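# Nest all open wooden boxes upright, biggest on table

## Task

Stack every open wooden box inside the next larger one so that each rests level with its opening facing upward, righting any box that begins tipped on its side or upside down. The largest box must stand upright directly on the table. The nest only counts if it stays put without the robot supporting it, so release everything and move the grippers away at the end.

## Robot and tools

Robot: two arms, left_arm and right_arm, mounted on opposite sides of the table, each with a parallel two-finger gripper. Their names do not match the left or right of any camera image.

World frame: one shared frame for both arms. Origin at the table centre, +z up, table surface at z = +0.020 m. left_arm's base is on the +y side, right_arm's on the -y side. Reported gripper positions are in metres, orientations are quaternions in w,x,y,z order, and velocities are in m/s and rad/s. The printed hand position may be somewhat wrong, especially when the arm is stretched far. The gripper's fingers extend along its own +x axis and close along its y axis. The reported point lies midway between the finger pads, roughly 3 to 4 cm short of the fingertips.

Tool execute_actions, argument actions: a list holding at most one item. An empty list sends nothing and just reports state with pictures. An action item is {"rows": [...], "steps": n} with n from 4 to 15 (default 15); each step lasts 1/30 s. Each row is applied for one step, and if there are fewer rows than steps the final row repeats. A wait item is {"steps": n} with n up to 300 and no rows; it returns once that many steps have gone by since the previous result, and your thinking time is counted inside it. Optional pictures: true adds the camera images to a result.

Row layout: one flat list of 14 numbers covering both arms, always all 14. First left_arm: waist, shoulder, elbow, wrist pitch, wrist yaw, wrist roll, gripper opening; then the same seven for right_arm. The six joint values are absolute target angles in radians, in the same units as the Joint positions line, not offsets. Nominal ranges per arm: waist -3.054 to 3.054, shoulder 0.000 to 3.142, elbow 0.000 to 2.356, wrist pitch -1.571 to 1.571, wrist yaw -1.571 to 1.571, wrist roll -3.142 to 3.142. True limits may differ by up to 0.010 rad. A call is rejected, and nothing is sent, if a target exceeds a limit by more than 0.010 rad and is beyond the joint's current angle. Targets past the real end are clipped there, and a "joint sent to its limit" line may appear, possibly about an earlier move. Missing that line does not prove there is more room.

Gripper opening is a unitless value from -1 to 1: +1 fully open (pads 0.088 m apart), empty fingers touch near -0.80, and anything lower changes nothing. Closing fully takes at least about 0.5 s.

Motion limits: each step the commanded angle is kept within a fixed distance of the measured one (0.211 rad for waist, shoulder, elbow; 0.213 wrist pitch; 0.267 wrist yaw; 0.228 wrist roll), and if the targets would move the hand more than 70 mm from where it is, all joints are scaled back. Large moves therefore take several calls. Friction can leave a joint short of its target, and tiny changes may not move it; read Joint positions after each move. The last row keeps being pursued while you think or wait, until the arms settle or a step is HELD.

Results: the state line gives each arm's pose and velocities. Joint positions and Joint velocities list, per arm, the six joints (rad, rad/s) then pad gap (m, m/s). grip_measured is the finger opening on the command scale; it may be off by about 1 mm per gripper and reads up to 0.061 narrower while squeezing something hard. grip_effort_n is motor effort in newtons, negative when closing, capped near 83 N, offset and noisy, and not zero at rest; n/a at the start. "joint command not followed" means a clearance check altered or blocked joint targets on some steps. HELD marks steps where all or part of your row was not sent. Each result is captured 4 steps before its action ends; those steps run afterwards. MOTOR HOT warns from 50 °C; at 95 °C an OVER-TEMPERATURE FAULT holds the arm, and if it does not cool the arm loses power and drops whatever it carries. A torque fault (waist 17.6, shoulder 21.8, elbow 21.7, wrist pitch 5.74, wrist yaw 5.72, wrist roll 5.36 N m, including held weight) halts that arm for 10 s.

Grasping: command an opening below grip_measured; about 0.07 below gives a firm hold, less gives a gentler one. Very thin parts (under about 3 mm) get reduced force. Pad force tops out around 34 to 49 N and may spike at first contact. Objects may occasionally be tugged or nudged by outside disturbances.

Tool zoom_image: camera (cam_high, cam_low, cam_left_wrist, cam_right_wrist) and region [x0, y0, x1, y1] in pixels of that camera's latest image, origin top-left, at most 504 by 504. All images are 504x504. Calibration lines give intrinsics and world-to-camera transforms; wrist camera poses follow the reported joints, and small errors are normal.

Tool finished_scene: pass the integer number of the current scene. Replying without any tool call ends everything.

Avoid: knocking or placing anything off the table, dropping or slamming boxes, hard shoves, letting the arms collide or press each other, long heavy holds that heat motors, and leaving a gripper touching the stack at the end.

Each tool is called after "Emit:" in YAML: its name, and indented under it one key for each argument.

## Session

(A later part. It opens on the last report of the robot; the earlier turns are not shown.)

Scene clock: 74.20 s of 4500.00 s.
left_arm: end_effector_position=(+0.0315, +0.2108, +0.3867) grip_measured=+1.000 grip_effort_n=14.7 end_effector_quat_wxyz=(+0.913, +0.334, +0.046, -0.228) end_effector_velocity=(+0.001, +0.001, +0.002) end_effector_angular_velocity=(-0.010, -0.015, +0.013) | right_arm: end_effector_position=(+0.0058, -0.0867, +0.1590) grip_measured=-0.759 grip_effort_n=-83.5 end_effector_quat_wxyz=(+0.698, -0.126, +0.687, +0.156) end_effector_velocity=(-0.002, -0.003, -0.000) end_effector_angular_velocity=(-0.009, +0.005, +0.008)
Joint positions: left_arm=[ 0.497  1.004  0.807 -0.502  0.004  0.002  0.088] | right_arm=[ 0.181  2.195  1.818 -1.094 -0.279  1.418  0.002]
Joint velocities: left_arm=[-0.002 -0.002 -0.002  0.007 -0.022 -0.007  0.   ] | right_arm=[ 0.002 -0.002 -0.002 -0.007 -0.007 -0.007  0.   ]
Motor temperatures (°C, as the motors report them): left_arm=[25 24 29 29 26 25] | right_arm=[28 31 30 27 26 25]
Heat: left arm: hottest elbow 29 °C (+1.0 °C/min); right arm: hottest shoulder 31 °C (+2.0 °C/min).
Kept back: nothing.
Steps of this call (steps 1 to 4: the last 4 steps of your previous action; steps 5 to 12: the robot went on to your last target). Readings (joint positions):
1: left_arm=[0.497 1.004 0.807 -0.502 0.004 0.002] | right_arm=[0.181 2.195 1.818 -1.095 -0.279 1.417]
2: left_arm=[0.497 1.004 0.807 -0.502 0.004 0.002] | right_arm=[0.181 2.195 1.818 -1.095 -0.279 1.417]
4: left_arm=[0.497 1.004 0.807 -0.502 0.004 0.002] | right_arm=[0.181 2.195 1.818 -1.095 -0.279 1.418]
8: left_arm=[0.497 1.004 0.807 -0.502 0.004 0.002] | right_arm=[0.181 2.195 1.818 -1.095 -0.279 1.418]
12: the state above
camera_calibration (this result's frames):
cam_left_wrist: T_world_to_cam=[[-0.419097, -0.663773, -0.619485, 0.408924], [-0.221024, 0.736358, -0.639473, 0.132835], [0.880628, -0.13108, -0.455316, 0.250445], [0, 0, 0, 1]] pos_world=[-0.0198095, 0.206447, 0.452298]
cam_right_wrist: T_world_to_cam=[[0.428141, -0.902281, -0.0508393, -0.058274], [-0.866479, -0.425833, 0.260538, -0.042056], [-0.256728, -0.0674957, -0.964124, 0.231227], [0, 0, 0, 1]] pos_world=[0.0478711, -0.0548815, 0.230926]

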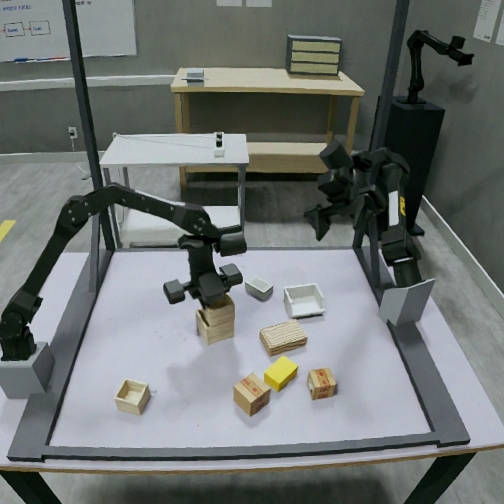

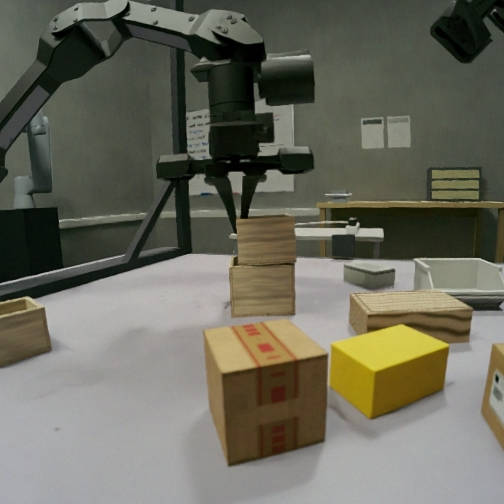

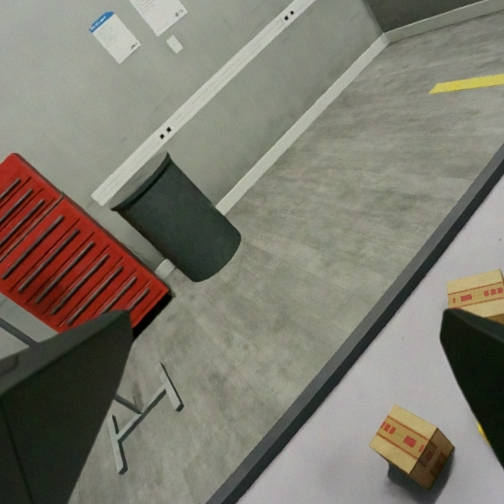

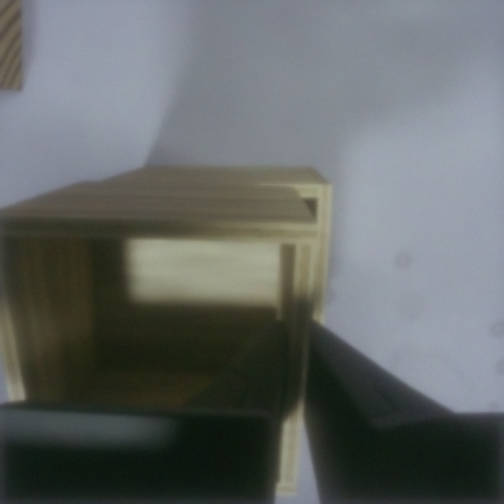

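Emit:
execute_actions:
  actions:
    - {"rows":[[0.5,1.0,0.8,-0.5,0,0,1,0.178,2.17,1.78,-1.082,-0.28,1.42,-1]],"steps":15}

Emit:
execute_actions:
  actions:
    - {"steps":8}
  pictures: true

Emit:
zoom_image:
  camera: "cam_high"
  region: [160, 270, 270, 360]

Emit:
zoom_image:
  camera: "cam_low"
  region: [190, 190, 330, 330]

Scene clock: 75.13 s of 4500.00 s.
left_arm: end_effector_position=(+0.0315, +0.2108, +0.3867) grip_measured=+1.000 grip_effort_n=14.7 end_effector_quat_wxyz=(+0.913, +0.334, +0.046, -0.228) end_effector_velocity=(+0.000, +0.002, -0.001) end_effector_angular_velocity=(-0.002, +0.004, +0.010) | right_arm: end_effector_position=(+0.0073, -0.0898, +0.1584) grip_measured=-0.759 grip_effort_n=-83.5 end_effector_quat_wxyz=(+0.698, -0.126, +0.688, +0.154) end_effector_velocity=(-0.001, -0.008, +0.002) end_effector_angular_velocity=(-0.025, +0.016, -0.001)
Joint positions: left_arm=[ 0.497  1.004  0.807 -0.502  0.004  0.002  0.088] | right_arm=[ 0.18   2.183  1.794 -1.085 -0.279  1.418  0.002]
Joint velocities: left_arm=[-0.002 -0.002 -0.002 -0.007 -0.007 -0.007  0.   ] | right_arm=[-0.002 -0.012 -0.012 -0.022 -0.022 -0.007 -0.   ]
Motor temperatures (°C, as the motors report them): left_arm=[25 24 29 29 26 25] | right_arm=[28 32 30 27 26 25]
Heat: left arm: hottest elbow 29 °C (+1.0 °C/min); right arm: hottest shoulder 32 °C (+3.0 °C/min).
Steps of this call (steps 1 to 15: the robot went on to your last target; steps 16 to 17: nothing new was sent; steps 18 to 28: the first 11 steps of this action). Readings (joint positions):
18: left_arm=[0.497 1.004 0.807 -0.502 0.004 0.002] | right_arm=[0.181 2.195 1.815 -1.092 -0.279 1.418]
19: left_arm=[0.497 1.004 0.807 -0.502 0.004 0.002] | right_arm=[0.181 2.193 1.811 -1.089 -0.279 1.418]
21: left_arm=[0.497 1.004 0.807 -0.502 0.004 0.002] | right_arm=[0.180 2.189 1.803 -1.087 -0.279 1.418]
25: left_arm=[0.497 1.004 0.807 -0.502 0.004 0.002] | right_arm=[0.180 2.184 1.796 -1.085 -0.279 1.418]
28: the state above

Scene clock: 75.40 s of 4500.00 s.
left_arm: end_effector_position=(+0.0315, +0.2108, +0.3867) grip_measured=+1.000 grip_effort_n=14.7 end_effector_quat_wxyz=(+0.913, +0.334, +0.046, -0.228) end_effector_velocity=(+0.000, +0.002, -0.001) end_effector_angular_velocity=(-0.002, +0.004, +0.010) | right_arm: end_effector_position=(+0.0074, -0.0901, +0.1583) grip_measured=-0.759 grip_effort_n=-83.5 end_effector_quat_wxyz=(+0.698, -0.126, +0.688, +0.154) end_effector_velocity=(+0.001, -0.005, +0.000) end_effector_angular_velocity=(-0.022, +0.002, -0.001)
Joint positions: left_arm=[ 0.497  1.004  0.807 -0.502  0.004  0.002  0.088] | right_arm=[ 0.18   2.182  1.792 -1.084 -0.279  1.418  0.002]
Joint velocities: left_arm=[-0.002 -0.002 -0.002 -0.007 -0.007 -0.007  0.   ] | right_arm=[-0.002 -0.002 -0.002 -0.022 -0.007 -0.007 -0.   ]
Motor temperatures (°C, as the motors report them): left_arm=[25 24 29 29 26 25] | right_arm=[28 32 30 27 26 25]
Heat: left arm: hottest elbow 29 °C (+1.0 °C/min); right arm: hottest shoulder 32 °C (+3.0 °C/min).
Kept back: nothing.
Steps of this call (steps 1 to 4: the last 4 steps of your previous action; steps 5 to 8: the robot went on to your last target). Readings (joint positions):
1: left_arm=[0.497 1.004 0.807 -0.502 0.004 0.002] | right_arm=[0.180 2.183 1.793 -1.085 -0.279 1.418]
2: left_arm=[0.497 1.004 0.807 -0.502 0.004 0.002] | right_arm=[0.180 2.183 1.793 -1.085 -0.279 1.418]
4: left_arm=[0.497 1.004 0.807 -0.502 0.004 0.002] | right_arm=[0.180 2.182 1.793 -1.085 -0.279 1.418]
8: the state above
camera_calibration (this result's frames):
cam_left_wrist: T_world_to_cam=[[-0.419097, -0.663773, -0.619485, 0.408924], [-0.221024, 0.736358, -0.639473, 0.132835], [0.880628, -0.13108, -0.455316, 0.250445], [0, 0, 0, 1]] pos_world=[-0.0198095, 0.206447, 0.452298]
cam_right_wrist: T_world_to_cam=[[0.426231, -0.903285, -0.0490212, -0.0624683], [-0.867513, -0.42351, 0.260883, -0.0417919], [-0.256413, -0.06867, -0.964125, 0.230603], [0, 0, 0, 1]] pos_world=[0.0495006, -0.0582905, 0.230171]

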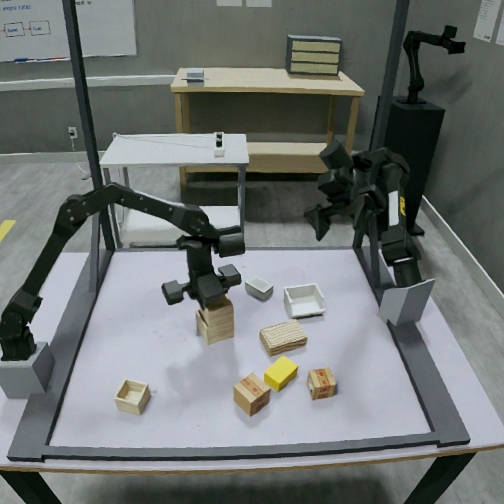

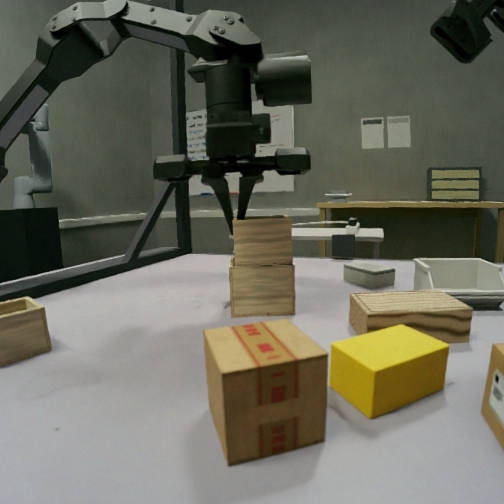

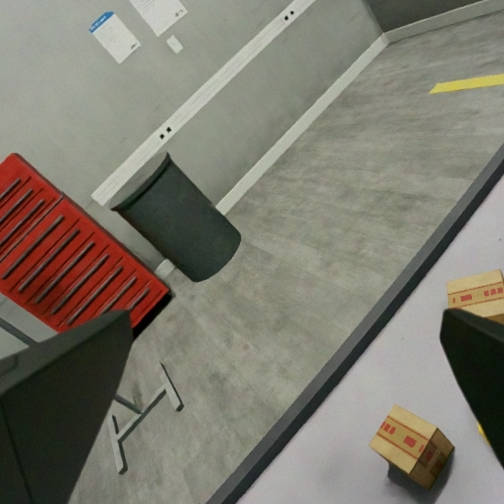

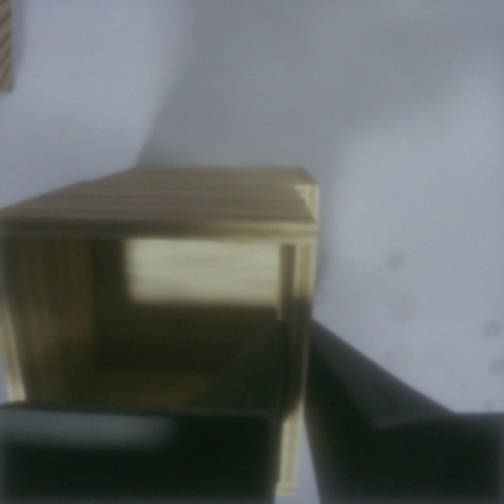

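Region (160, 270, 270, 360) of cam_high's 504x504 image, scaled by 4.582, with more detail than that image has; it fills the top 412 rows of this view, and the rest is white.

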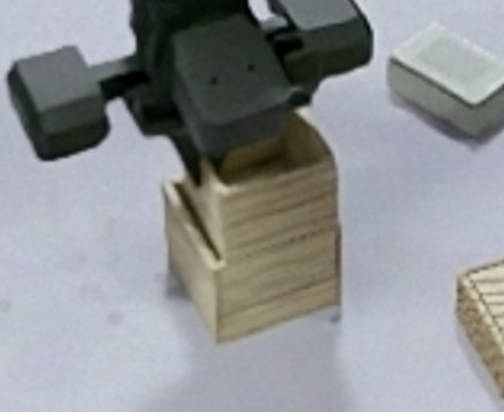

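Region (190, 190, 330, 330) of cam_low's 504x504 image, scaled by 3.600, with more detail than that image has.

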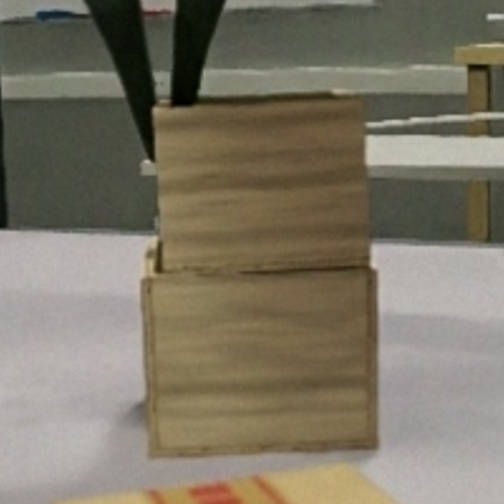

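Emit:
execute_actions:
  actions:
    - {"rows":[[0.5,1.0,0.8,-0.5,0,0,1,0.196,2.182,1.792,-1.084,-0.28,1.42,-1]],"steps":12}
  pictures: true

Emit:
zoom_image:
  camera: "cam_high"
  region: [160, 270, 270, 360]

Scene clock: 75.83 s of 4500.00 s.
left_arm: end_effector_position=(+0.0315, +0.2108, +0.3867) grip_measured=+1.000 grip_effort_n=14.7 end_effector_quat_wxyz=(+0.913, +0.334, +0.046, -0.228) end_effector_velocity=(+0.002, +0.001, +0.001) end_effector_angular_velocity=(+0.006, -0.018, +0.012) | right_arm: end_effector_position=(+0.0041, -0.0912, +0.1573) grip_measured=-0.759 grip_effort_n=-83.5 end_effector_quat_wxyz=(+0.698, -0.129, +0.687, +0.156) end_effector_velocity=(-0.002, -0.006, -0.003) end_effector_angular_velocity=(-0.029, +0.001, -0.008)
Joint positions: left_arm=[ 0.497  1.004  0.807 -0.502  0.004  0.002  0.088] | right_arm=[ 0.188  2.182  1.792 -1.084 -0.279  1.418  0.002]
Joint velocities: left_arm=[-0.002  0.002 -0.002  0.007 -0.022  0.007  0.   ] | right_arm=[ 0.007  0.002 -0.002 -0.022 -0.007  0.007 -0.   ]
Motor temperatures (°C, as the motors report them): left_arm=[25 24 29 29 26 25] | right_arm=[28 32 30 27 26 25]
Heat: left arm: hottest elbow 29 °C (+1.0 °C/min); right arm: hottest shoulder 32 °C (+3.0 °C/min).
Steps of this call (steps 1 to 5: the robot went on to your last target; steps 6 to 13: the first 8 steps of this action). Readings (joint positions):
6: left_arm=[0.497 1.004 0.807 -0.502 0.004 0.002] | right_arm=[0.180 2.182 1.792 -1.084 -0.279 1.418]
7: left_arm=[0.497 1.004 0.807 -0.502 0.004 0.002] | right_arm=[0.181 2.182 1.792 -1.084 -0.279 1.418]
9: left_arm=[0.497 1.004 0.807 -0.502 0.004 0.002] | right_arm=[0.184 2.182 1.792 -1.084 -0.279 1.418]
13: the state above
camera_calibration (this result's frames):
cam_left_wrist: T_world_to_cam=[[-0.419097, -0.663773, -0.619485, 0.408924], [-0.221024, 0.736358, -0.639473, 0.132835], [0.880628, -0.13108, -0.455316, 0.250445], [0, 0, 0, 1]] pos_world=[-0.0198095, 0.206447, 0.452298]
cam_right_wrist: T_world_to_cam=[[0.433135, -0.900111, -0.0468353, -0.0622452], [-0.864279, -0.429515, 0.2618, -0.0454972], [-0.255766, -0.0729163, -0.963985, 0.228314], [0, 0, 0, 1]] pos_world=[0.0460332, -0.0589215, 0.229087]

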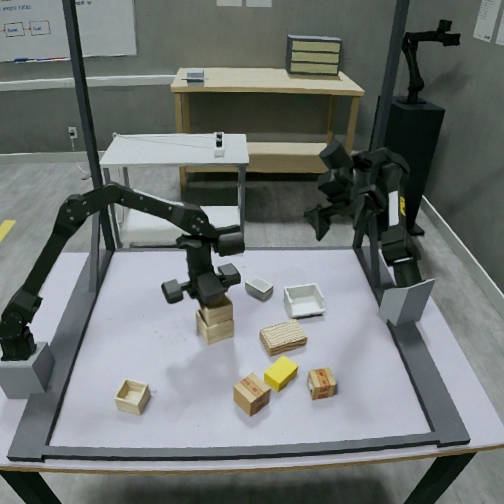

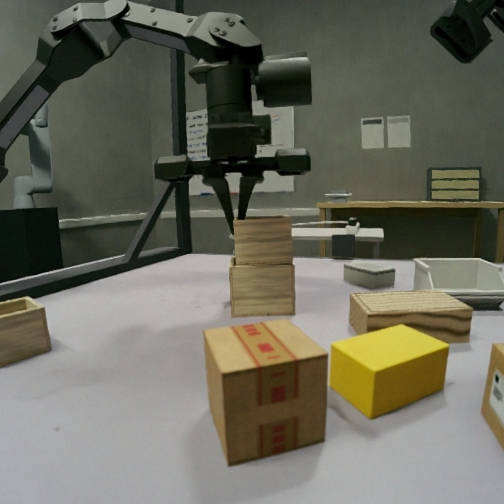

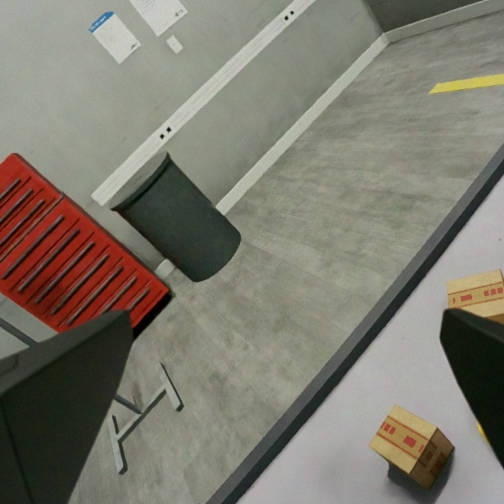

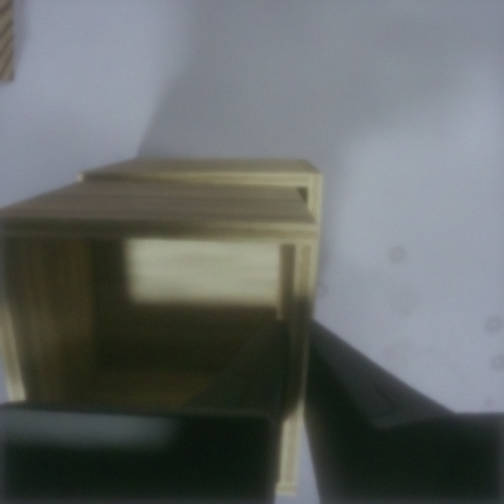

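Region (160, 270, 270, 360) of cam_high's 504x504 image, scaled by 4.582, with more detail than that image has; it fills the top 412 rows of this view, and the rest is white.

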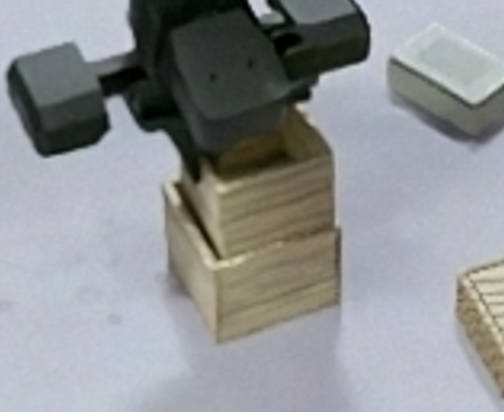

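Emit:
execute_actions:
  actions:
    - {"rows":[[0.5,1.0,0.8,-0.5,0,0,1,0.203,2.195,1.752,-1.032,-0.28,1.425,-1]],"steps":12}
  pictures: true

Emit:
execute_actions:
  actions:
    - {"rows":[[0.5,1.0,0.8,-0.5,0,0,1,0.214,2.21,1.713,-0.98,-0.28,1.435,-1]],"steps":15}
  pictures: true

Scene clock: 76.30 s of 4500.00 s.
left_arm: end_effector_position=(+0.0315, +0.2108, +0.3867) grip_measured=+1.000 grip_effort_n=14.7 end_effector_quat_wxyz=(+0.913, +0.334, +0.046, -0.228) end_effector_velocity=(-0.000, -0.001, -0.004) end_effector_angular_velocity=(-0.022, +0.029, +0.005) | right_arm: end_effector_position=(+0.0028, -0.0864, +0.1551) grip_measured=-0.759 grip_effort_n=-83.5 end_effector_quat_wxyz=(+0.697, -0.121, +0.687, +0.167) end_effector_velocity=(-0.003, +0.005, -0.002) end_effector_angular_velocity=(+0.029, +0.030, +0.002)
Joint positions: left_arm=[ 0.497  1.004  0.807 -0.502  0.004  0.002  0.088] | right_arm=[ 0.19   2.18   1.779 -1.044 -0.279  1.423  0.002]
Joint velocities: left_arm=[-0.007  0.002 -0.002 -0.007  0.007 -0.037  0.   ] | right_arm=[-0.002 -0.007 -0.022  0.051 -0.022  0.007 -0.   ]
Motor temperatures (°C, as the motors report them): left_arm=[25 24 29 29 26 25] | right_arm=[28 32 30 27 26 25]
Heat: left arm: hottest elbow 29 °C (+1.0 °C/min); right arm: hottest shoulder 32 °C (+3.0 °C/min).
Steps of this call (steps 1 to 4: the last 4 steps of your previous action; steps 5 to 6: the robot went on to your last target; steps 7 to 14: the first 8 steps of this action). Readings (joint positions):
7: left_arm=[0.497 1.004 0.807 -0.502 0.004 0.002] | right_arm=[0.188 2.182 1.791 -1.081 -0.279 1.419]
8: left_arm=[0.497 1.004 0.807 -0.502 0.004 0.002] | right_arm=[0.189 2.182 1.787 -1.071 -0.279 1.420]
10: left_arm=[0.497 1.004 0.807 -0.502 0.004 0.002] | right_arm=[0.190 2.182 1.784 -1.055 -0.279 1.422]
14: the state above
camera_calibration (this result's frames):
cam_left_wrist: T_world_to_cam=[[-0.419097, -0.663773, -0.619485, 0.408924], [-0.221024, 0.736358, -0.639473, 0.132835], [0.880628, -0.13108, -0.455316, 0.250445], [0, 0, 0, 1]] pos_world=[-0.0198095, 0.206447, 0.452298]
cam_right_wrist: T_world_to_cam=[[0.437493, -0.896216, -0.0734642, -0.0529638], [-0.860277, -0.440929, 0.255941, -0.0441273], [-0.261771, -0.0487727, -0.963897, 0.228303], [0, 0, 0, 1]] pos_world=[0.0449726, -0.0557891, 0.227464]

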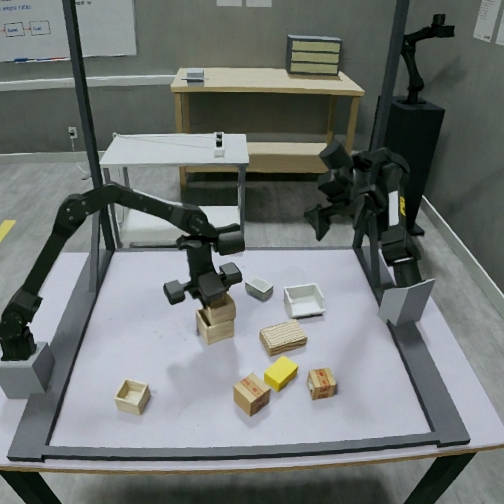

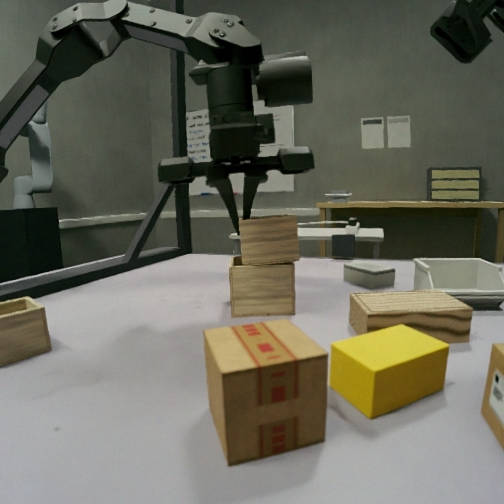

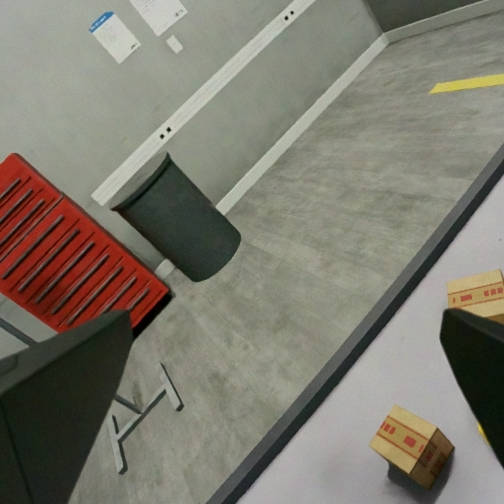

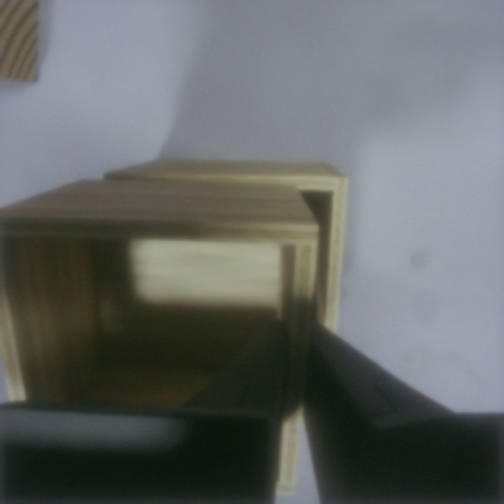

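Scene clock: 76.80 s of 4500.00 s.
left_arm: end_effector_position=(+0.0315, +0.2108, +0.3866) grip_measured=+1.000 grip_effort_n=14.7 end_effector_quat_wxyz=(+0.913, +0.334, +0.046, -0.228) end_effector_velocity=(+0.002, +0.006, -0.005) end_effector_angular_velocity=(+0.016, +0.010, +0.022) | right_arm: end_effector_position=(+0.0027, -0.0826, +0.1517) grip_measured=-0.759 grip_effort_n=-83.5 end_effector_quat_wxyz=(+0.697, -0.111, +0.685, +0.178) end_effector_velocity=(+0.001, +0.005, +0.001) end_effector_angular_velocity=(+0.032, -0.000, +0.014)
Joint positions: left_arm=[ 0.497  1.004  0.807 -0.502  0.004  0.002  0.088] | right_arm=[ 0.192  2.171  1.749 -0.99  -0.273  1.434  0.002]
Joint velocities: left_arm=[ 0.002 -0.002 -0.007 -0.022 -0.007  0.007  0.   ] | right_arm=[-0.002 -0.007 -0.012  0.037  0.007 -0.007 -0.   ]
Motor temperatures (°C, as the motors report them): left_arm=[25 24 29 29 26 25] | right_arm=[28 32 30 27 26 25]
Heat: left arm: hottest elbow 29 °C (+1.0 °C/min); right arm: hottest shoulder 32 °C (+3.0 °C/min).
Steps of this call (steps 1 to 4: the last 4 steps of your previous action; steps 5 to 15: the first 11 steps of this action). Readings (joint positions):
5: left_arm=[0.497 1.004 0.807 -0.502 0.004 0.002] | right_arm=[0.190 2.179 1.773 -1.034 -0.278 1.425]
6: left_arm=[0.497 1.004 0.807 -0.502 0.004 0.002] | right_arm=[0.191 2.178 1.766 -1.022 -0.276 1.427]
8: left_arm=[0.497 1.004 0.807 -0.502 0.004 0.002] | right_arm=[0.192 2.174 1.757 -1.007 -0.275 1.431]
12: left_arm=[0.497 1.004 0.807 -0.502 0.004 0.002] | right_arm=[0.192 2.171 1.750 -0.994 -0.274 1.433]
15: the state above
camera_calibration (this result's frames):
cam_left_wrist: T_world_to_cam=[[-0.419108, -0.663763, -0.61949, 0.408917], [-0.221355, 0.736416, -0.639291, 0.132639], [0.88054, -0.130805, -0.455565, 0.250374], [0, 0, 0, 1]] pos_world=[-0.0197232, 0.206497, 0.452176]
cam_right_wrist: T_world_to_cam=[[0.437706, -0.893269, -0.102396, -0.0451023], [-0.859319, -0.449117, 0.244673, -0.0406411], [-0.264546, -0.0191039, -0.964184, 0.2277], [0, 0, 0, 1]] pos_world=[0.0450551, -0.0541911, 0.22487]

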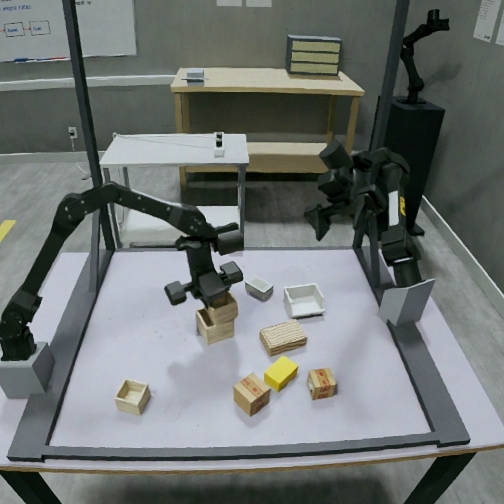

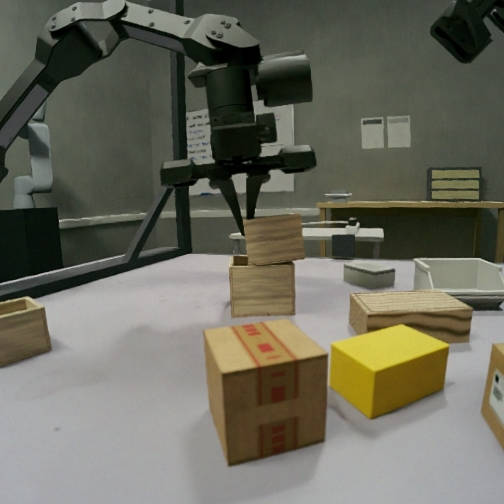

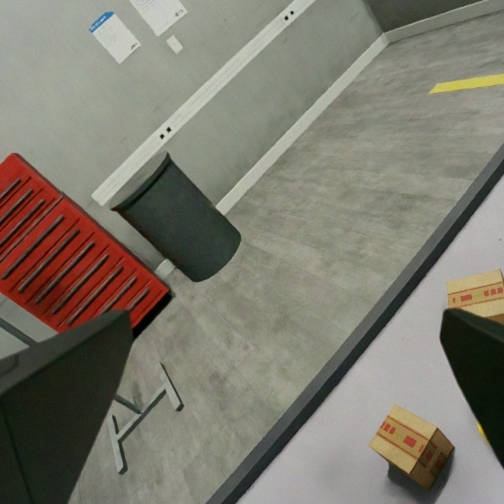

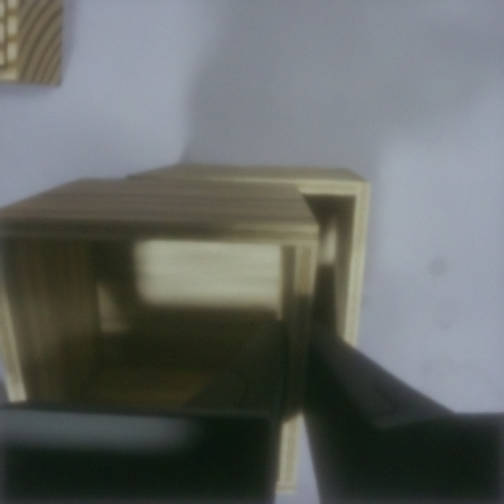

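Emit:
execute_actions:
  actions:
    - {"rows":[[0.5,1.0,0.8,-0.5,0,0,1,0.19,2.175,1.78,-1.08,-0.28,1.42,-1]],"steps":15}
  pictures: true

Scene clock: 77.80 s of 4500.00 s.
left_arm: end_effector_position=(+0.0315, +0.2108, +0.3866) grip_measured=+1.000 grip_effort_n=14.2 end_effector_quat_wxyz=(+0.913, +0.334, +0.046, -0.228) end_effector_velocity=(-0.001, +0.002, -0.001) end_effector_angular_velocity=(+0.009, -0.005, +0.004) | right_arm: end_effector_position=(+0.0042, -0.0944, +0.1572) grip_measured=-0.759 grip_effort_n=-83.5 end_effector_quat_wxyz=(+0.699, -0.128, +0.686, +0.156) end_effector_velocity=(+0.004, -0.009, +0.002) end_effector_angular_velocity=(-0.043, -0.004, -0.013)
Joint positions: left_arm=[ 0.497  1.004  0.807 -0.502  0.004  0.002  0.088] | right_arm=[ 0.191  2.168  1.77  -1.074 -0.276  1.423  0.002]
Joint velocities: left_arm=[-0.002 -0.007 -0.002 -0.007 -0.007  0.007  0.   ] | right_arm=[-0.007 -0.002  0.002 -0.051 -0.007 -0.007 -0.   ]
Motor temperatures (°C, as the motors report them): left_arm=[25 24 29 29 26 25] | right_arm=[28 32 30 27 25 25]
Heat: left arm: hottest elbow 29 °C (+1.0 °C/min); right arm: hottest shoulder 32 °C (+3.0 °C/min).
Steps of this call (steps 1 to 4: the last 4 steps of your previous action; steps 5 to 15: the robot went on to your last target; steps 16 to 19: nothing new was sent; steps 20 to 30: the first 11 steps of this action). Readings (joint positions):
20: left_arm=[0.497 1.004 0.807 -0.502 0.004 0.002] | right_arm=[0.192 2.168 1.751 -0.993 -0.273 1.434]
21: left_arm=[0.497 1.004 0.807 -0.502 0.004 0.002] | right_arm=[0.192 2.168 1.759 -1.007 -0.273 1.431]
23: left_arm=[0.497 1.004 0.807 -0.502 0.004 0.002] | right_arm=[0.192 2.168 1.766 -1.041 -0.273 1.427]
27: left_arm=[0.497 1.004 0.807 -0.502 0.004 0.002] | right_arm=[0.191 2.168 1.769 -1.065 -0.273 1.424]
30: the state above
camera_calibration (this result's frames):
cam_left_wrist: T_world_to_cam=[[-0.419108, -0.663763, -0.61949, 0.408917], [-0.221355, 0.736416, -0.639291, 0.132639], [0.88054, -0.130805, -0.455565, 0.250374], [0, 0, 0, 1]] pos_world=[-0.0197232, 0.206497, 0.452176]
cam_right_wrist: T_world_to_cam=[[0.431481, -0.900878, -0.0473623, -0.0651099], [-0.865833, -0.428294, 0.258645, -0.0461347], [-0.253293, -0.0705928, -0.964811, 0.22835], [0, 0, 0, 1]] pos_world=[0.0459882, -0.0622954, 0.229163]

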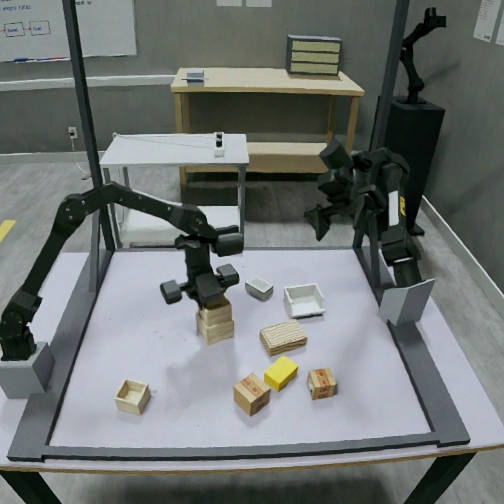

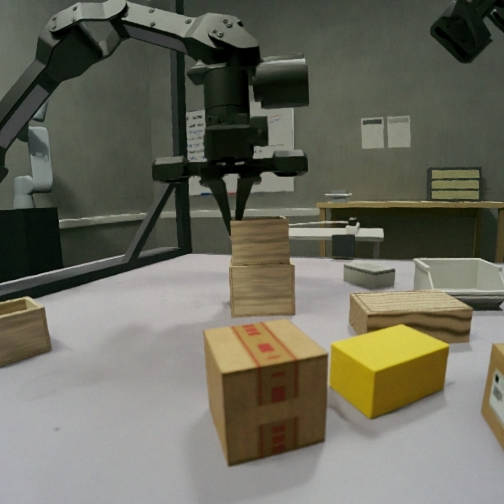

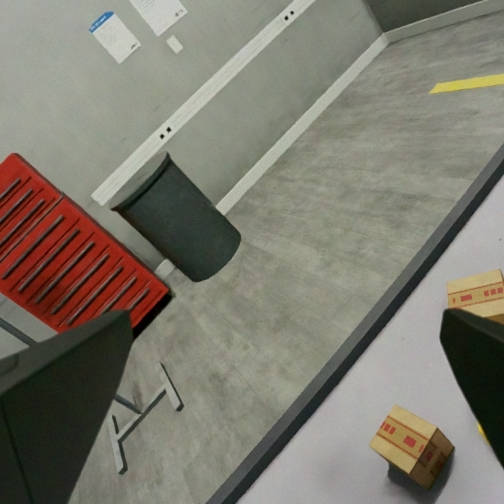

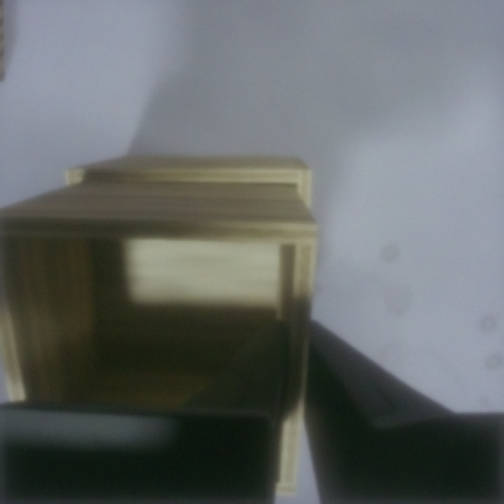

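Emit:
execute_actions:
  actions:
    - {"rows":[[0.5,1.0,0.8,-0.5,0,0,1,0.201,2.182,1.725,-1.02,-0.28,1.42,-1]],"steps":15}

Emit:
execute_actions:
  actions:
    - {"rows":[[0.5,1.0,0.8,-0.5,0,0,1,0.211,2.192,1.68,-0.965,-0.28,1.42,-1]],"steps":15}
  pictures: true

Scene clock: 78.47 s of 4500.00 s.
left_arm: end_effector_position=(+0.0315, +0.2108, +0.3866) grip_measured=+1.000 grip_effort_n=14.7 end_effector_quat_wxyz=(+0.913, +0.334, +0.046, -0.228) end_effector_velocity=(+0.001, +0.005, -0.003) end_effector_angular_velocity=(+0.003, +0.004, +0.030) | right_arm: end_effector_position=(+0.0033, -0.0896, +0.1521) grip_measured=-0.759 grip_effort_n=-83.5 end_effector_quat_wxyz=(+0.696, -0.122, +0.687, +0.169) end_effector_velocity=(-0.001, +0.002, +0.001) end_effector_angular_velocity=(+0.015, +0.012, -0.004)
Joint positions: left_arm=[ 0.497  1.004  0.807 -0.502  0.004  0.002  0.088] | right_arm=[ 0.193  2.168  1.748 -1.022 -0.279  1.422  0.002]
Joint velocities: left_arm=[-0.002 -0.002 -0.002 -0.022 -0.022 -0.007  0.   ] | right_arm=[-0.002 -0.007 -0.012  0.022 -0.007  0.007 -0.   ]
Motor temperatures (°C, as the motors report them): left_arm=[25 24 29 29 26 25] | right_arm=[28 32 30 27 25 25]
Heat: left arm: hottest elbow 29 °C (+1.0 °C/min); right arm: hottest shoulder 32 °C (+3.0 °C/min).
Steps of this call (steps 1 to 4: the last 4 steps of your previous action; steps 5 to 9: the robot went on to your last target; steps 10 to 20: the first 11 steps of this action). Readings (joint positions):
10: left_arm=[0.497 1.004 0.807 -0.502 0.004 0.002] | right_arm=[0.191 2.168 1.768 -1.074 -0.276 1.422]
11: left_arm=[0.497 1.004 0.807 -0.502 0.004 0.002] | right_arm=[0.192 2.168 1.763 -1.060 -0.276 1.422]
13: left_arm=[0.497 1.004 0.807 -0.502 0.004 0.002] | right_arm=[0.192 2.168 1.756 -1.041 -0.277 1.422]
17: left_arm=[0.497 1.004 0.807 -0.502 0.004 0.002] | right_arm=[0.192 2.168 1.750 -1.026 -0.279 1.422]
20: the state above

Scene clock: 78.97 s of 4500.00 s.
left_arm: end_effector_position=(+0.0315, +0.2108, +0.3866) grip_measured=+1.000 grip_effort_n=14.7 end_effector_quat_wxyz=(+0.913, +0.334, +0.046, -0.228) end_effector_velocity=(-0.000, -0.000, +0.001) end_effector_angular_velocity=(-0.022, -0.001, +0.005) | right_arm: end_effector_position=(+0.0028, -0.0859, +0.1450) grip_measured=-0.759 grip_effort_n=-83.5 end_effector_quat_wxyz=(+0.693, -0.117, +0.687, +0.183) end_effector_velocity=(-0.001, +0.003, -0.000) end_effector_angular_velocity=(+0.015, +0.010, +0.011)
Joint positions: left_arm=[ 0.497  1.004  0.807 -0.502  0.004  0.002  0.088] | right_arm=[ 0.195  2.167  1.715 -0.962 -0.282  1.422  0.002]
Joint velocities: left_arm=[-0.002 -0.002 -0.002  0.007 -0.007 -0.022  0.   ] | right_arm=[-0.002 -0.002 -0.007  0.022 -0.007 -0.007 -0.   ]
Motor temperatures (°C, as the motors report them): left_arm=[25 24 29 29 26 25] | right_arm=[28 32 30 27 25 25]
Heat: left arm: hottest elbow 29 °C (+1.0 °C/min); right arm: hottest shoulder 32 °C (+3.0 °C/min).
Steps of this call (steps 1 to 4: the last 4 steps of your previous action; steps 5 to 15: the first 11 steps of this action). Readings (joint positions):
5: left_arm=[0.497 1.004 0.807 -0.502 0.004 0.002] | right_arm=[0.193 2.168 1.742 -1.013 -0.279 1.422]
6: left_arm=[0.497 1.004 0.807 -0.502 0.004 0.002] | right_arm=[0.194 2.168 1.733 -0.997 -0.280 1.422]
8: left_arm=[0.497 1.004 0.807 -0.502 0.004 0.002] | right_arm=[0.195 2.168 1.724 -0.975 -0.281 1.422]
12: left_arm=[0.497 1.004 0.807 -0.502 0.004 0.002] | right_arm=[0.195 2.167 1.716 -0.966 -0.281 1.422]
15: the state above
camera_calibration (this result's frames):
cam_left_wrist: T_world_to_cam=[[-0.419108, -0.663763, -0.61949, 0.408917], [-0.221355, 0.736416, -0.639291, 0.132639], [0.88054, -0.130805, -0.455565, 0.250374], [0, 0, 0, 1]] pos_world=[-0.0197232, 0.206497, 0.452176]
cam_right_wrist: T_world_to_cam=[[0.450502, -0.886965, -0.101689, -0.0484111], [-0.850681, -0.46103, 0.252572, -0.0426195], [-0.270904, -0.0272788, -0.96222, 0.220253], [0, 0, 0, 1]] pos_world=[0.0452212, -0.0565796, 0.217773]

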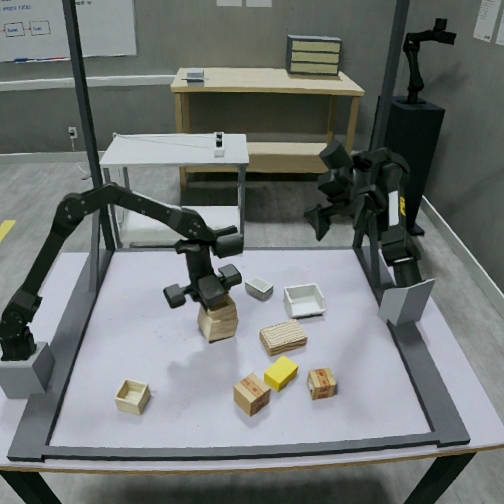

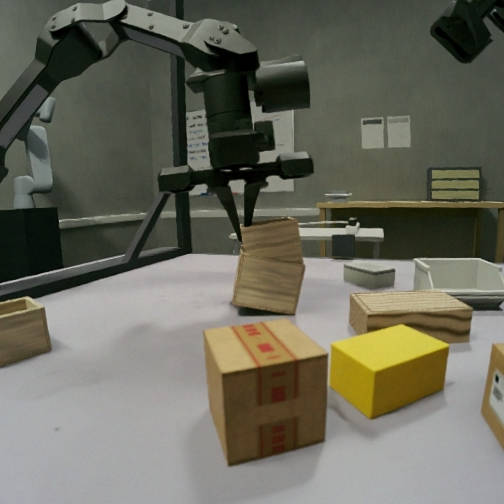

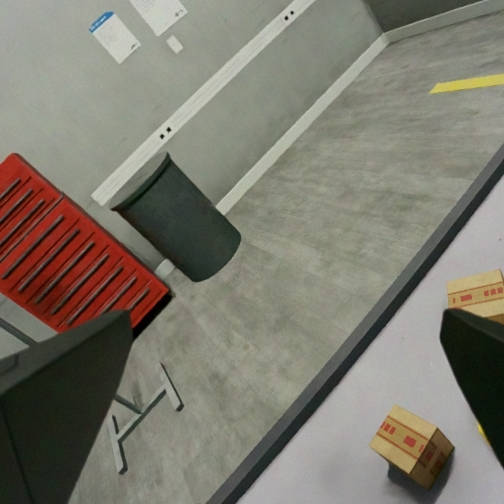

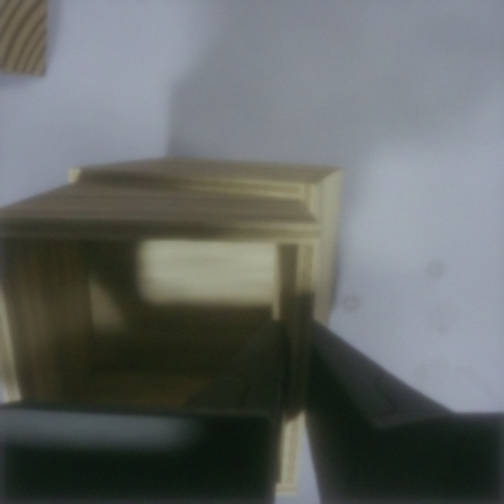

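Emit:
execute_actions:
  actions:
    - {"rows":[[0.5,1.0,0.8,-0.5,0,0,1,0.215,2.215,1.70,-1.0,-0.28,1.42,-1]],"steps":15}
  pictures: true

Scene clock: 82.40 s of 4500.00 s.
left_arm: end_effector_position=(+0.0315, +0.2108, +0.3866) grip_measured=+1.000 grip_effort_n=14.2 end_effector_quat_wxyz=(+0.913, +0.334, +0.046, -0.228) end_effector_velocity=(+0.000, +0.002, -0.001) end_effector_angular_velocity=(-0.015, +0.009, +0.013) | right_arm: end_effector_position=(+0.0033, -0.0888, +0.1452) grip_measured=-0.758 grip_effort_n=-83.5 end_effector_quat_wxyz=(+0.694, -0.121, +0.688, +0.175) end_effector_velocity=(-0.005, -0.001, +0.001) end_effector_angular_velocity=(-0.011, +0.034, +0.007)
Joint positions: left_arm=[ 0.497  1.004  0.807 -0.502  0.004  0.002  0.088] | right_arm=[ 0.196  2.169  1.721 -0.983 -0.282  1.422  0.002]
Joint velocities: left_arm=[-0.002 -0.002 -0.002 -0.007 -0.007 -0.022  0.   ] | right_arm=[-0.002  0.002  0.007 -0.007 -0.037 -0.007 -0.   ]
Motor temperatures (°C, as the motors report them): left_arm=[25 24 29 29 26 25] | right_arm=[28 32 30 27 25 25]
Heat: left arm: hottest elbow 29 °C (+1.0 °C/min); right arm: hottest shoulder 32 °C (+3.0 °C/min).
Steps of this call (steps 1 to 4: the last 4 steps of your previous action; steps 5 to 15: the robot went on to your last target; steps 16 to 90: nothing new was sent; then 0.07 s passed at rest; steps 91 to 101: the first 11 steps of this action). Readings (joint positions):
91: left_arm=[0.497 1.004 0.807 -0.502 0.004 0.002] | right_arm=[0.195 2.166 1.713 -0.960 -0.282 1.422]
92: left_arm=[0.497 1.004 0.807 -0.502 0.004 0.002] | right_arm=[0.196 2.166 1.713 -0.963 -0.282 1.422]
94: left_arm=[0.497 1.004 0.807 -0.502 0.004 0.002] | right_arm=[0.196 2.167 1.715 -0.972 -0.282 1.422]
98: left_arm=[0.497 1.004 0.807 -0.502 0.004 0.002] | right_arm=[0.196 2.168 1.719 -0.980 -0.282 1.422]
101: the state above
camera_calibration (this result's frames):
cam_left_wrist: T_world_to_cam=[[-0.419108, -0.663763, -0.61949, 0.408917], [-0.221355, 0.736416, -0.639291, 0.132639], [0.88054, -0.130805, -0.455565, 0.250374], [0, 0, 0, 1]] pos_world=[-0.0197232, 0.206497, 0.452176]
cam_right_wrist: T_world_to_cam=[[0.446771, -0.890542, -0.085618, -0.0538078], [-0.853834, -0.453008, 0.256422, -0.0434051], [-0.26714, -0.0414582, -0.962766, 0.219288], [0, 0, 0, 1]] pos_world=[0.0455598, -0.0584896, 0.217646]

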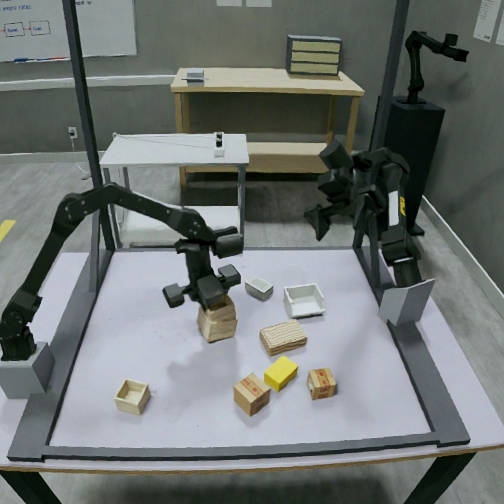

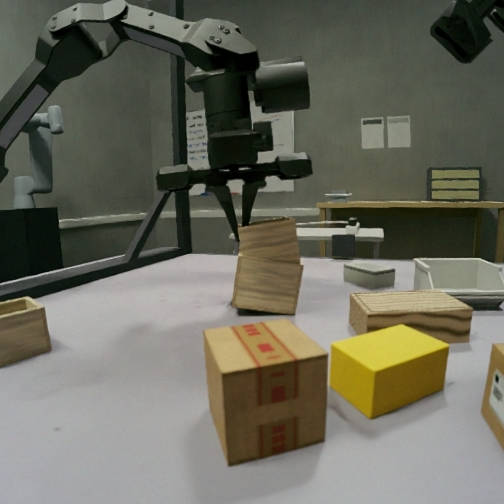

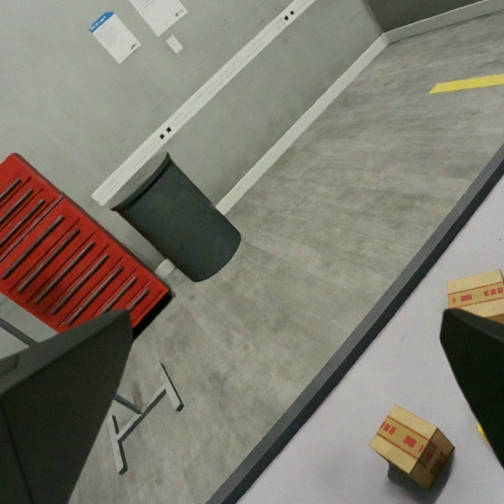

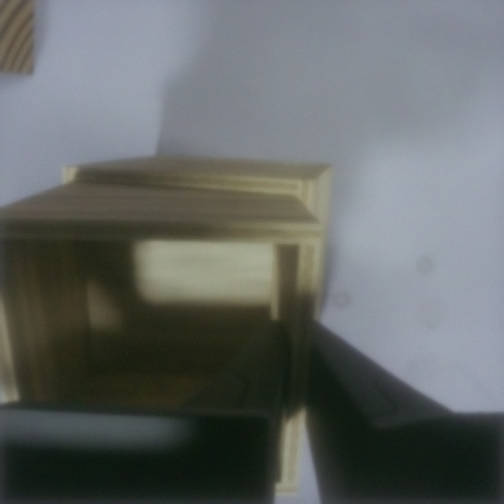

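Emit:
execute_actions:
  actions:
    - {"rows":[[0.5,1.0,0.8,-0.5,0,0,1,0.196,2.169,1.721,-0.983,-0.28,1.42,-0.68]],"steps":15}
  pictures: true

Scene clock: 82.90 s of 4500.00 s.
left_arm: end_effector_position=(+0.0315, +0.2108, +0.3866) grip_measured=+1.000 grip_effort_n=14.7 end_effector_quat_wxyz=(+0.913, +0.334, +0.046, -0.228) end_effector_velocity=(+0.000, +0.004, -0.004) end_effector_angular_velocity=(+0.004, +0.014, +0.019) | right_arm: end_effector_position=(+0.0025, -0.0870, +0.1486) grip_measured=-0.696 grip_effort_n=17.0 end_effector_quat_wxyz=(+0.694, -0.118, +0.687, +0.179) end_effector_velocity=(-0.001, +0.001, +0.003) end_effector_angular_velocity=(+0.010, +0.008, +0.024)
Joint positions: left_arm=[ 0.497  1.004  0.807 -0.502  0.004  0.002  0.088] | right_arm=[ 0.194  2.165  1.727 -0.984 -0.282  1.422  0.005]
Joint velocities: left_arm=[-0.002 -0.002 -0.002 -0.022 -0.007 -0.007  0.   ] | right_arm=[-0.002 -0.007 -0.002  0.007 -0.007 -0.022  0.005]
Motor temperatures (°C, as the motors report them): left_arm=[25 24 29 29 27 25] | right_arm=[28 32 30 27 25 25]
Heat: left arm: hottest elbow 29 °C (+1.0 °C/min); right arm: hottest shoulder 32 °C (+3.0 °C/min).
Steps of this call (steps 1 to 4: the last 4 steps of your previous action; steps 5 to 15: the first 11 steps of this action). Readings (joint positions):
5: left_arm=[0.497 1.004 0.807 -0.502 0.004 0.002] | right_arm=[0.195 2.168 1.723 -0.984 -0.282 1.422]
6: left_arm=[0.497 1.004 0.807 -0.502 0.004 0.002] | right_arm=[0.195 2.167 1.725 -0.984 -0.282 1.422]
8: left_arm=[0.497 1.004 0.807 -0.502 0.004 0.002] | right_arm=[0.194 2.165 1.727 -0.984 -0.282 1.422]
12: left_arm=[0.497 1.004 0.807 -0.502 0.004 0.002] | right_arm=[0.194 2.165 1.727 -0.984 -0.282 1.422]
15: the state above
camera_calibration (this result's frames):
cam_left_wrist: T_world_to_cam=[[-0.419108, -0.663763, -0.61949, 0.408917], [-0.221355, 0.736416, -0.639291, 0.132639], [0.88054, -0.130805, -0.455565, 0.250374], [0, 0, 0, 1]] pos_world=[-0.0197232, 0.206497, 0.452176]
cam_right_wrist: T_world_to_cam=[[0.447737, -0.889115, -0.0949059, -0.0500487], [-0.852654, -0.456503, 0.254139, -0.0440722], [-0.269283, -0.0328653, -0.9625, 0.22309], [0, 0, 0, 1]] pos_world=[0.0449048, -0.0572862, 0.221175]

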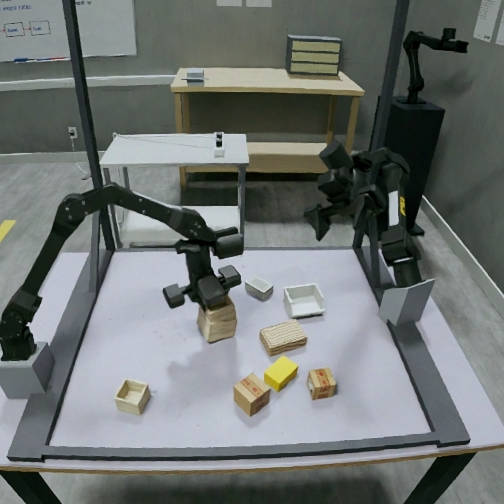

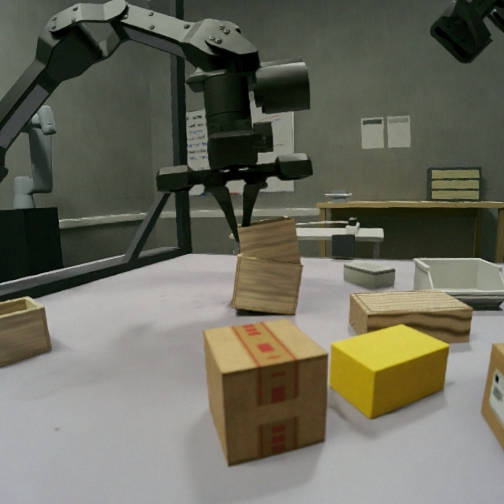

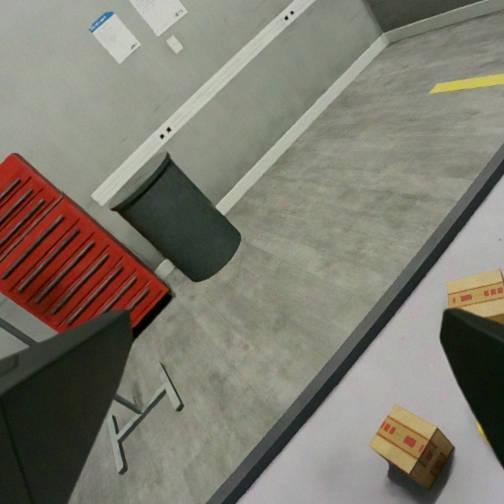

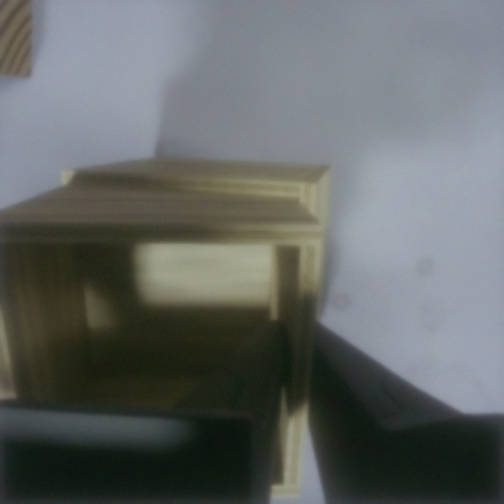

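Emit:
zoom_image:
  camera: "cam_low"
  region: [190,190,350,330]

Emit:
zoom_image:
  camera: "cam_high"
  region: [160,270,270,360]

Region (190, 190, 350, 330) of cam_low's 504x504 image, scaled by 3.150, with more detail than that image has; it fills the top 441 rows of this view, and the rest is white.

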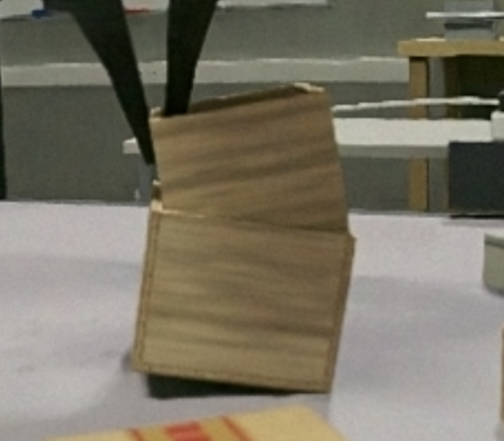

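Region (160, 270, 270, 360) of cam_high's 504x504 image, scaled by 4.582, with more detail than that image has; it fills the top 412 rows of this view, and the rest is white.

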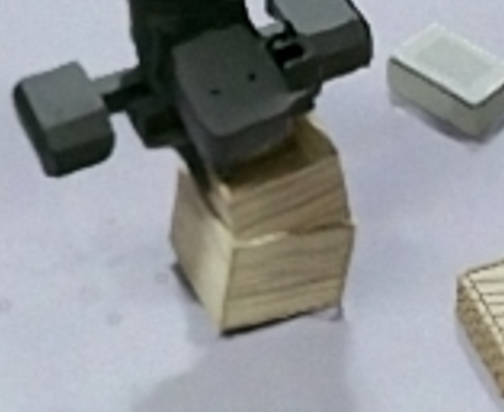

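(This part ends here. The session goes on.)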